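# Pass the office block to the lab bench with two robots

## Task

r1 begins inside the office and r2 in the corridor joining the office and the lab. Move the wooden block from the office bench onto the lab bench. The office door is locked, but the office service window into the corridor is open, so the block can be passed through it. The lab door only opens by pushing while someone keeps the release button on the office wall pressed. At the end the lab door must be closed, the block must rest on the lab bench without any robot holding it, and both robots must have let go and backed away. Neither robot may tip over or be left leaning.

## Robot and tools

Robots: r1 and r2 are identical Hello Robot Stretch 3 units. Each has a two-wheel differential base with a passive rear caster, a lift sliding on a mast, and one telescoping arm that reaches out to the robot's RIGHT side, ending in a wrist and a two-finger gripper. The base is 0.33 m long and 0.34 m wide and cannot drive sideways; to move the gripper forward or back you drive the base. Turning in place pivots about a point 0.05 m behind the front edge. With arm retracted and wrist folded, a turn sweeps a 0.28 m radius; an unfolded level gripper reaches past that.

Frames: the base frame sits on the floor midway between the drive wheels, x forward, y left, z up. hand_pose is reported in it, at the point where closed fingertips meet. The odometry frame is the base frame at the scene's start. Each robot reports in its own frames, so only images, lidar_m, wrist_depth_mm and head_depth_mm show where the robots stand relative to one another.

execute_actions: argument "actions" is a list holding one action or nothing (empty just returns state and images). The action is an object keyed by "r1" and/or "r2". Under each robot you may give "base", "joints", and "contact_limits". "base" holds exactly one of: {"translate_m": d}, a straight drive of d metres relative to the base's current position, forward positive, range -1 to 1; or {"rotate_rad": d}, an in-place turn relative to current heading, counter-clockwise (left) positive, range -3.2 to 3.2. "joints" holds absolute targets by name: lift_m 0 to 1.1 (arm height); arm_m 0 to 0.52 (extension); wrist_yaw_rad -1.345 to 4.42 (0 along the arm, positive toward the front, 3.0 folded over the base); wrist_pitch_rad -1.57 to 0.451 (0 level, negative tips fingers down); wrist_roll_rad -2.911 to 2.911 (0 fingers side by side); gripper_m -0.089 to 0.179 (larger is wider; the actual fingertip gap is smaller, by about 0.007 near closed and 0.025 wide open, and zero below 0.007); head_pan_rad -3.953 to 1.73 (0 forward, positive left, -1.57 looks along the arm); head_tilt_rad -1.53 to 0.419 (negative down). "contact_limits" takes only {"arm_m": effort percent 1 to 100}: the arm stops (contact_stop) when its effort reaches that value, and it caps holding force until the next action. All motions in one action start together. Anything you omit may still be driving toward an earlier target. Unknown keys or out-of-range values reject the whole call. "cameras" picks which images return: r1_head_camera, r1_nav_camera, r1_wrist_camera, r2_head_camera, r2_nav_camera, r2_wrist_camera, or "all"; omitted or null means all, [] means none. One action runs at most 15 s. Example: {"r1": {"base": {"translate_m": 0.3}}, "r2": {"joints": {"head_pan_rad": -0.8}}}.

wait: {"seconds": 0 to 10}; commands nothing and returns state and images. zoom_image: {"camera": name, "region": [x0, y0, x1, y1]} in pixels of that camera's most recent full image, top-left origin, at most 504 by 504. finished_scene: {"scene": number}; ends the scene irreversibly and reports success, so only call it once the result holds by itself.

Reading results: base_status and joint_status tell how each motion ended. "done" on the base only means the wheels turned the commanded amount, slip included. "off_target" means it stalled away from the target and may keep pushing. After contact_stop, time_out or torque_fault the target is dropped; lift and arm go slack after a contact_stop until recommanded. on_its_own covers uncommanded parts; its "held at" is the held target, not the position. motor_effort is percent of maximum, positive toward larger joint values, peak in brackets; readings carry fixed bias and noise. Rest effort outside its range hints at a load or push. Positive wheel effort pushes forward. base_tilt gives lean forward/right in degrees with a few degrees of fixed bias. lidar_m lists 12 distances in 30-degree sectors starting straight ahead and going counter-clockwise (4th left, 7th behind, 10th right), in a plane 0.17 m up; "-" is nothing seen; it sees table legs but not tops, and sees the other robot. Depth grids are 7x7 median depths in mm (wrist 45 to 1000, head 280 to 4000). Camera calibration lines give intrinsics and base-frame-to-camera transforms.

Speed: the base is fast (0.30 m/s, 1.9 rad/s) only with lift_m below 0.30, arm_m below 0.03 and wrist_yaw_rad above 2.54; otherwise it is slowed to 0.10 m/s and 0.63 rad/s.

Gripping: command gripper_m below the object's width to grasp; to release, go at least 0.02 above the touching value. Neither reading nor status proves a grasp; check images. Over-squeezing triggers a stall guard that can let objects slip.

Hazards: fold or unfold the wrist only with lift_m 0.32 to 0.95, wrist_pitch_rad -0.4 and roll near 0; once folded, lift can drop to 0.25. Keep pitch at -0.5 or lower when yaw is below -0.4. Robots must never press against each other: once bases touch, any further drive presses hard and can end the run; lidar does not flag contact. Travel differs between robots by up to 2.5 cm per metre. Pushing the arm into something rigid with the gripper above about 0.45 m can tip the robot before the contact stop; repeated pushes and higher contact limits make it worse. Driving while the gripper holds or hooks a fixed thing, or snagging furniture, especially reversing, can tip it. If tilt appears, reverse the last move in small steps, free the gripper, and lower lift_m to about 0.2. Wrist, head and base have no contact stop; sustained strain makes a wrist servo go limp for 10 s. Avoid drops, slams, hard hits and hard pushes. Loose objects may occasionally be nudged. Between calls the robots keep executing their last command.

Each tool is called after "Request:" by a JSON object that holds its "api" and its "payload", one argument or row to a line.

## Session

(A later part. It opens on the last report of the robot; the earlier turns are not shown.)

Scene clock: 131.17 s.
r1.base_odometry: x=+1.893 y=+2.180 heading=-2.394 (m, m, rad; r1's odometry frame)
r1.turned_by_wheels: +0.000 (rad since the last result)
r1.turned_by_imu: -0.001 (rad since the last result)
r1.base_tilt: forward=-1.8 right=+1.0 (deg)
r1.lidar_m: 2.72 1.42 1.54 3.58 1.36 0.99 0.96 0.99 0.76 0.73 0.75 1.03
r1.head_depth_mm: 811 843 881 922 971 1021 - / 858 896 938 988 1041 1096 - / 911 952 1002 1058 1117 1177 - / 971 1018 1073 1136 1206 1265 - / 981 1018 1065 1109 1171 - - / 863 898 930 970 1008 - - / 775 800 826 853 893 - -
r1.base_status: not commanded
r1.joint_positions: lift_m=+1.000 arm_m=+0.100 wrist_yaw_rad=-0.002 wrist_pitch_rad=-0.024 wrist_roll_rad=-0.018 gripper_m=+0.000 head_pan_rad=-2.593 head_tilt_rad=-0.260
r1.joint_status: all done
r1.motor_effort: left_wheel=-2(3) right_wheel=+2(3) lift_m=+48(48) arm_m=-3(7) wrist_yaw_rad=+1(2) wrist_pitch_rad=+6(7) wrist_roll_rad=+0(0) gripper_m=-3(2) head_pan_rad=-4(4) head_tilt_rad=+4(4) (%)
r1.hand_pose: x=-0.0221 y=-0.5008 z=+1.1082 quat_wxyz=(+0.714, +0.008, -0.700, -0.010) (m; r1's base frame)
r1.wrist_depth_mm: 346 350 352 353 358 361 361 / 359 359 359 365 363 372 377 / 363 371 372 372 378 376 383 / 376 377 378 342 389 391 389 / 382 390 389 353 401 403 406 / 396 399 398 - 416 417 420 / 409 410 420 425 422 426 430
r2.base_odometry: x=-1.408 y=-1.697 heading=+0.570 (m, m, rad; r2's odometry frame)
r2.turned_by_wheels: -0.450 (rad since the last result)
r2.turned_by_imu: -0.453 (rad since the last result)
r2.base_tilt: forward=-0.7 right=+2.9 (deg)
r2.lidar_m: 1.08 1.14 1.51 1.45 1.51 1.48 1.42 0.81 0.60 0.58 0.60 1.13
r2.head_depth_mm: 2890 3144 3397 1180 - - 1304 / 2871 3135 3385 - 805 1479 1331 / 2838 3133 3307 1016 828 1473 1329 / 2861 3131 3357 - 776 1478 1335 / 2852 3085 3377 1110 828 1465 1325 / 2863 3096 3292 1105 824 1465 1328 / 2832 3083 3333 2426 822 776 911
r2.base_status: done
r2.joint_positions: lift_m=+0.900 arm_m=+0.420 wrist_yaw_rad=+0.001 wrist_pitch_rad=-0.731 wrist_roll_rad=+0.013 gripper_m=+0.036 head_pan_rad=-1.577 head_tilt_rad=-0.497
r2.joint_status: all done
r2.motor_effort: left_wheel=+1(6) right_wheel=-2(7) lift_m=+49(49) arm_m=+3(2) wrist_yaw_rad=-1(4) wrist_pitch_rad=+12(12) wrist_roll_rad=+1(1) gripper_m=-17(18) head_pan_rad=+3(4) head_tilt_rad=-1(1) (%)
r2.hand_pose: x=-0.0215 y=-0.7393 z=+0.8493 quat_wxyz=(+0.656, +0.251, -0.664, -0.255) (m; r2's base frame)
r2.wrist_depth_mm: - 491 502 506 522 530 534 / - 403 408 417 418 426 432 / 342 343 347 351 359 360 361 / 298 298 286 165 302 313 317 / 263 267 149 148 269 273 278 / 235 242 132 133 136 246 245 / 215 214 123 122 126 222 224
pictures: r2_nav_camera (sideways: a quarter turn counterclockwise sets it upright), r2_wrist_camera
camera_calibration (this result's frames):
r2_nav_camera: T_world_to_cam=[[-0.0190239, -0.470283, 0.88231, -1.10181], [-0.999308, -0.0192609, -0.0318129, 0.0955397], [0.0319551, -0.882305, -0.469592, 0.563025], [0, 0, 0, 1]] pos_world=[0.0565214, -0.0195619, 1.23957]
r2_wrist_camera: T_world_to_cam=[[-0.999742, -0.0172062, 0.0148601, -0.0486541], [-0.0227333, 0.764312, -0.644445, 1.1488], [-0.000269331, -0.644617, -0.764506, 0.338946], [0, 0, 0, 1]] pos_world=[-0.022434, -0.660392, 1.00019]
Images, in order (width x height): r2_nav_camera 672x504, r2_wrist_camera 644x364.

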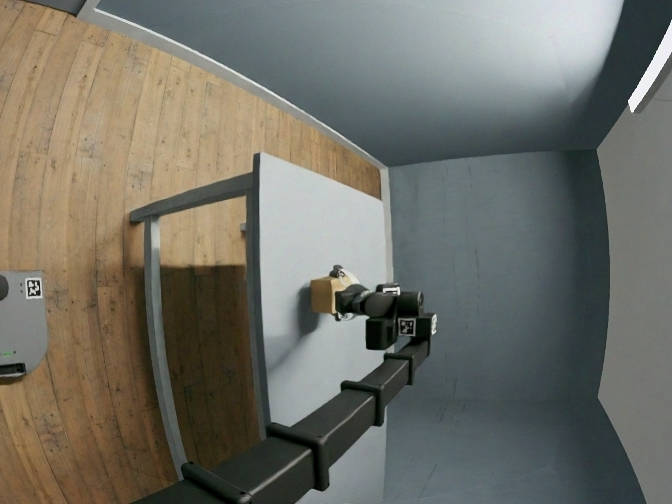

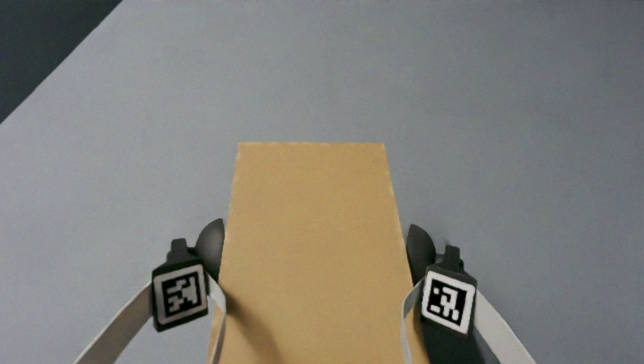

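Request:
{"api": "execute_actions", "payload": {
  "actions": [
    {"r2":{"joints":{"lift_m":0.851}}}
  ],
  "cameras": []
}}

Request:
{"api": "execute_actions", "payload": {
  "actions": [
    {"r2":{"joints":{"gripper_m":0.15}}}
  ],
  "cameras": []
}}

Request:
{"api": "execute_actions", "payload": {
  "actions": [
    {"r2":{"joints":{"arm_m":0.15,"lift_m":0.9,"head_pan_rad":0.3,"head_tilt_rad":-0.3}}}
  ],
  "cameras": ["r2_nav_camera","r2_wrist_camera"]
}}

Scene clock: 138.07 s.
r1.base_odometry: x=+1.893 y=+2.180 heading=-2.394 (m, m, rad; r1's odometry frame)
r1.turned_by_wheels: +0.000 (rad since the last result)
r1.turned_by_imu: -0.001 (rad since the last result)
r1.base_tilt: forward=-1.8 right=+1.0 (deg)
r1.lidar_m: 2.72 1.42 1.54 3.59 1.36 0.99 0.96 0.99 0.76 0.73 0.75 1.03
r1.head_depth_mm: 810 844 880 920 967 1023 - / 859 896 936 984 1040 1094 - / 907 957 999 1057 1120 1178 - / 972 1018 1079 1139 1208 1266 - / 984 1019 1061 1116 1172 - - / 866 896 931 968 1007 - - / 774 797 825 852 892 - -
r1.base_status: not commanded
r1.joint_positions: lift_m=+1.000 arm_m=+0.100 wrist_yaw_rad=-0.002 wrist_pitch_rad=-0.024 wrist_roll_rad=-0.018 gripper_m=+0.000 head_pan_rad=-2.593 head_tilt_rad=-0.260
r1.joint_status: not commanded
r1.motor_effort: left_wheel=-2(1) right_wheel=+1(2) lift_m=+49(49) arm_m=-3(3) wrist_yaw_rad=+2(2) wrist_pitch_rad=+6(6) wrist_roll_rad=+0(0) gripper_m=-2(3) head_pan_rad=-4(4) head_tilt_rad=+5(4) (%)
r1.hand_pose: x=-0.0221 y=-0.5008 z=+1.1082 quat_wxyz=(+0.714, +0.008, -0.700, -0.010) (m; r1's base frame)
r1.wrist_depth_mm: 352 346 350 354 360 363 362 / 356 359 364 363 364 374 375 / 364 366 369 371 375 379 385 / 376 374 383 341 387 393 396 / 385 389 392 353 398 405 406 / 393 400 402 - 412 413 416 / 409 410 424 417 421 423 427
r2.base_odometry: x=-1.408 y=-1.697 heading=+0.570 (m, m, rad; r2's odometry frame)
r2.turned_by_wheels: +0.000 (rad since the last result)
r2.turned_by_imu: +0.000 (rad since the last result)
r2.base_tilt: forward=-0.8 right=+2.7 (deg)
r2.lidar_m: 1.08 1.14 1.50 1.45 1.51 1.47 1.42 0.82 0.60 0.58 0.60 1.13
r2.head_depth_mm: 2881 3100 3413 1123 899 - - / 2873 3125 3353 1239 - 1478 1326 / 2827 3104 3370 - 828 1480 1332 / 2884 3129 3351 - 796 1466 1335 / 2870 3101 3329 1114 828 1460 1330 / 2854 3148 3358 1104 827 1476 1324 / 2866 3077 3281 2434 825 777 912
r2.base_status: not commanded
r2.joint_positions: lift_m=+0.851 arm_m=+0.420 wrist_yaw_rad=+0.001 wrist_pitch_rad=-0.704 wrist_roll_rad=+0.012 gripper_m=+0.036 head_pan_rad=-1.577 head_tilt_rad=-0.497
r2.joint_status: all done
r2.motor_effort: left_wheel=+2(1) right_wheel=-3(3) lift_m=+21(45) arm_m=+3(3) wrist_yaw_rad=-1(1) wrist_pitch_rad=+2(12) wrist_roll_rad=+1(1) gripper_m=-18(18) head_pan_rad=+4(4) head_tilt_rad=-1(1) (%)
r2.hand_pose: x=-0.0215 y=-0.7444 z=+0.8060 quat_wxyz=(+0.660, +0.243, -0.667, -0.245) (m; r2's base frame)
r2.wrist_depth_mm: - 424 432 439 445 463 458 / 340 343 347 351 357 364 368 / 284 285 291 297 300 303 305 / 246 249 237 172 250 259 262 / 216 218 152 150 219 226 229 / 193 198 132 133 136 201 204 / 175 175 121 120 124 180 182
pictures: none
No camera images: the call's "cameras" was empty. Leave "cameras" out to get every camera's image.

Scene clock: 139.70 s.
r1.base_odometry: x=+1.893 y=+2.180 heading=-2.394 (m, m, rad; r1's odometry frame)
r1.turned_by_wheels: +0.000 (rad since the last result)
r1.turned_by_imu: +0.000 (rad since the last result)
r1.base_tilt: forward=-1.8 right=+1.0 (deg)
r1.lidar_m: 2.73 1.42 1.53 3.59 1.36 0.99 0.96 0.99 0.75 0.73 0.75 1.03
r1.head_depth_mm: 808 846 880 925 973 1025 - / 858 894 937 988 1038 1102 - / 913 955 1003 1056 1115 1173 - / 970 1018 1076 1140 1208 1273 - / 980 1019 1069 1114 1170 - - / 865 894 933 970 1009 - - / 774 797 826 854 893 - -
r1.base_status: not commanded
r1.joint_positions: lift_m=+1.000 arm_m=+0.100 wrist_yaw_rad=-0.002 wrist_pitch_rad=-0.024 wrist_roll_rad=-0.018 gripper_m=+0.000 head_pan_rad=-2.593 head_tilt_rad=-0.260
r1.joint_status: not commanded
r1.motor_effort: left_wheel=-2(2) right_wheel=+2(2) lift_m=+49(48) arm_m=-3(3) wrist_yaw_rad=+2(1) wrist_pitch_rad=+6(6) wrist_roll_rad=+0(0) gripper_m=-2(2) head_pan_rad=-4(4) head_tilt_rad=+4(4) (%)
r1.hand_pose: x=-0.0221 y=-0.5008 z=+1.1082 quat_wxyz=(+0.714, +0.008, -0.700, -0.010) (m; r1's base frame)
r1.wrist_depth_mm: 346 349 352 355 360 364 363 / 355 357 363 362 368 370 368 / 366 373 368 374 377 383 384 / 375 382 379 338 384 391 393 / 388 395 393 352 395 407 405 / 397 397 400 - 409 410 418 / 413 416 416 421 418 430 431
r2.base_odometry: x=-1.408 y=-1.697 heading=+0.570 (m, m, rad; r2's odometry frame)
r2.turned_by_wheels: +0.000 (rad since the last result)
r2.turned_by_imu: +0.000 (rad since the last result)
r2.base_tilt: forward=-0.8 right=+2.8 (deg)
r2.lidar_m: 1.09 1.13 1.50 1.45 1.51 1.48 1.42 0.82 0.60 0.58 0.60 1.13
r2.head_depth_mm: 2868 3161 3404 1121 899 - - / 2864 3131 3444 1236 - 1477 1327 / 2874 3102 3374 - 829 1476 1330 / 2866 3124 3373 - 795 1474 1332 / 2836 3123 3356 1111 828 1469 1323 / 2877 3127 3346 1106 827 1464 1327 / 2808 3091 3347 2459 825 775 910
r2.base_status: not commanded
r2.joint_positions: lift_m=+0.851 arm_m=+0.420 wrist_yaw_rad=+0.001 wrist_pitch_rad=-0.710 wrist_roll_rad=+0.012 gripper_m=+0.150 head_pan_rad=-1.577 head_tilt_rad=-0.497
r2.joint_status: all done
r2.motor_effort: left_wheel=+1(2) right_wheel=-2(3) lift_m=+26(26) arm_m=+3(3) wrist_yaw_rad=-1(1) wrist_pitch_rad=+5(4) wrist_roll_rad=+2(1) gripper_m=+0(81) head_pan_rad=+4(4) head_tilt_rad=-1(1) (%)
r2.hand_pose: x=-0.0215 y=-0.7433 z=+0.8048 quat_wxyz=(+0.659, +0.245, -0.667, -0.247) (m; r2's base frame)
r2.wrist_depth_mm: - 414 420 422 435 442 447 / 331 335 342 348 351 354 361 / 279 282 286 291 292 296 300 / 242 245 235 169 246 255 258 / 214 219 155 149 215 226 226 / 193 - 135 133 189 - 200 / - 173 121 120 125 176 181
pictures: none
No camera images: the call's "cameras" was empty. Leave "cameras" out to get every camera's image.

Scene clock: 142.90 s.
r1.base_odometry: x=+1.893 y=+2.180 heading=-2.394 (m, m, rad; r1's odometry frame)
r1.turned_by_wheels: +0.000 (rad since the last result)
r1.turned_by_imu: -0.001 (rad since the last result)
r1.base_tilt: forward=-1.8 right=+1.0 (deg)
r1.lidar_m: 2.73 1.42 1.54 3.59 1.36 0.99 0.96 0.99 0.75 0.73 0.75 1.03
r1.head_depth_mm: 808 846 882 922 968 1021 - / 860 897 938 983 1037 1098 - / 913 951 1006 1059 1118 1174 - / 968 1018 1071 1140 1214 1266 - / 982 1020 1063 1114 1176 - - / 861 898 930 967 1008 - - / 775 798 825 854 892 - -
r1.base_status: not commanded
r1.joint_positions: lift_m=+1.000 arm_m=+0.100 wrist_yaw_rad=-0.002 wrist_pitch_rad=-0.024 wrist_roll_rad=-0.018 gripper_m=+0.000 head_pan_rad=-2.593 head_tilt_rad=-0.260
r1.joint_status: not commanded
r1.motor_effort: left_wheel=-2(3) right_wheel=+2(1) lift_m=+48(49) arm_m=-3(3) wrist_yaw_rad=+1(2) wrist_pitch_rad=+6(6) wrist_roll_rad=+0(0) gripper_m=-2(3) head_pan_rad=-3(4) head_tilt_rad=+4(4) (%)
r1.hand_pose: x=-0.0221 y=-0.5008 z=+1.1082 quat_wxyz=(+0.714, +0.008, -0.700, -0.010) (m; r1's base frame)
r1.wrist_depth_mm: 348 346 353 356 363 360 364 / 356 360 365 367 369 367 372 / 366 369 369 374 376 380 387 / 378 379 381 339 388 390 393 / 384 389 393 353 396 400 411 / 397 398 400 - 408 409 414 / 410 414 414 416 427 426 430
r2.base_odometry: x=-1.408 y=-1.697 heading=+0.570 (m, m, rad; r2's odometry frame)
r2.turned_by_wheels: +0.000 (rad since the last result)
r2.turned_by_imu: +0.000 (rad since the last result)
r2.base_tilt: forward=-0.9 right=+2.9 (deg)
r2.lidar_m: 1.08 1.14 1.50 1.45 1.51 1.47 1.43 0.82 0.60 0.58 0.60 1.13
r2.head_depth_mm: 899 938 983 1042 1104 1179 1263 / 922 967 1019 1079 1146 1228 1315 / 941 995 1050 1113 1185 1268 1363 / 966 1023 1083 1149 1230 1306 1409 / 992 1049 1113 1187 1271 1359 1452 / 1022 1084 1146 1221 1307 1406 1490 / 1050 1113 1181 1264 1363 1464 1531
r2.base_status: not commanded
r2.joint_positions: lift_m=+0.900 arm_m=+0.150 wrist_yaw_rad=+0.001 wrist_pitch_rad=-0.711 wrist_roll_rad=+0.012 gripper_m=+0.150 head_pan_rad=+0.293 head_tilt_rad=-0.310
r2.joint_status: all done
r2.motor_effort: left_wheel=+1(1) right_wheel=-2(2) lift_m=+47(48) arm_m=-3(2) wrist_yaw_rad=-1(1) wrist_pitch_rad=+5(5) wrist_roll_rad=+1(1) gripper_m=+0(1) head_pan_rad=+4(39) head_tilt_rad=+3(16) (%)
r2.hand_pose: x=-0.0215 y=-0.4737 z=+0.8529 quat_wxyz=(+0.659, +0.245, -0.666, -0.248) (m; r2's base frame)
r2.wrist_depth_mm: - 528 531 514 551 562 568 / - 427 431 338 441 452 456 / 354 358 362 360 371 375 379 / 306 311 311 316 317 322 327 / 374 287 289 292 294 291 293 / - - - - - - - / 955 911 808 818 792 788 -
pictures: r2_nav_camera (sideways: a quarter turn counterclockwise sets it upright), r2_wrist_camera
camera_calibration (this result's frames):
r2_nav_camera: T_world_to_cam=[[0.290064, 0.070632, 0.954397, -1.19777], [0.318051, -0.947702, -0.026527, 0.0806293], [0.902611, 0.311242, -0.297359, 0.33358], [0, 0, 0, 1]] pos_world=[0.0206922, 0.0571891, 1.24448]
r2_wrist_camera: T_world_to_cam=[[-0.999723, -0.0174448, 0.0157974, -0.0450442], [-0.0235318, 0.75137, -0.659461, 0.95472], [-0.000365494, -0.659651, -0.751572, 0.494779], [0, 0, 0, 1]] pos_world=[-0.0223846, -0.391752, 1.00217]
Images, in order (width x height): r2_nav_camera 672x504, r2_wrist_camera 644x364.

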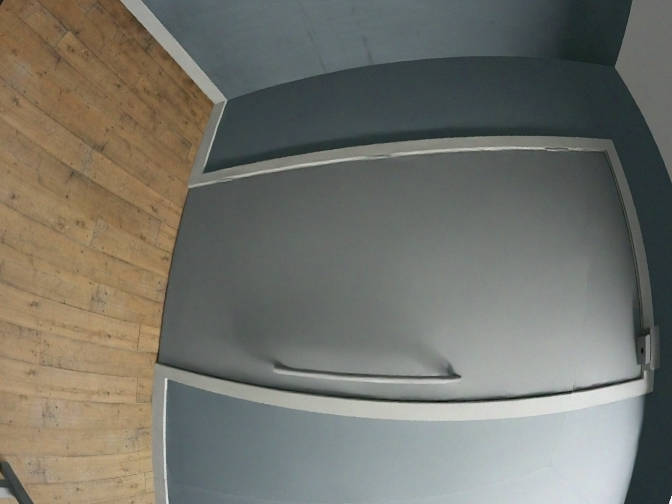

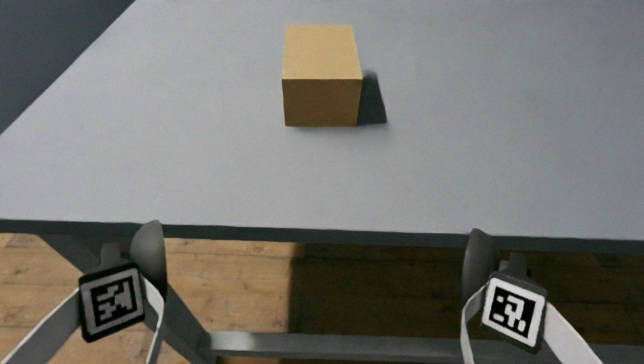

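Request:
{"api": "finished_scene", "payload": {
  "scene": 2
}}

The scene is finished: the task was done.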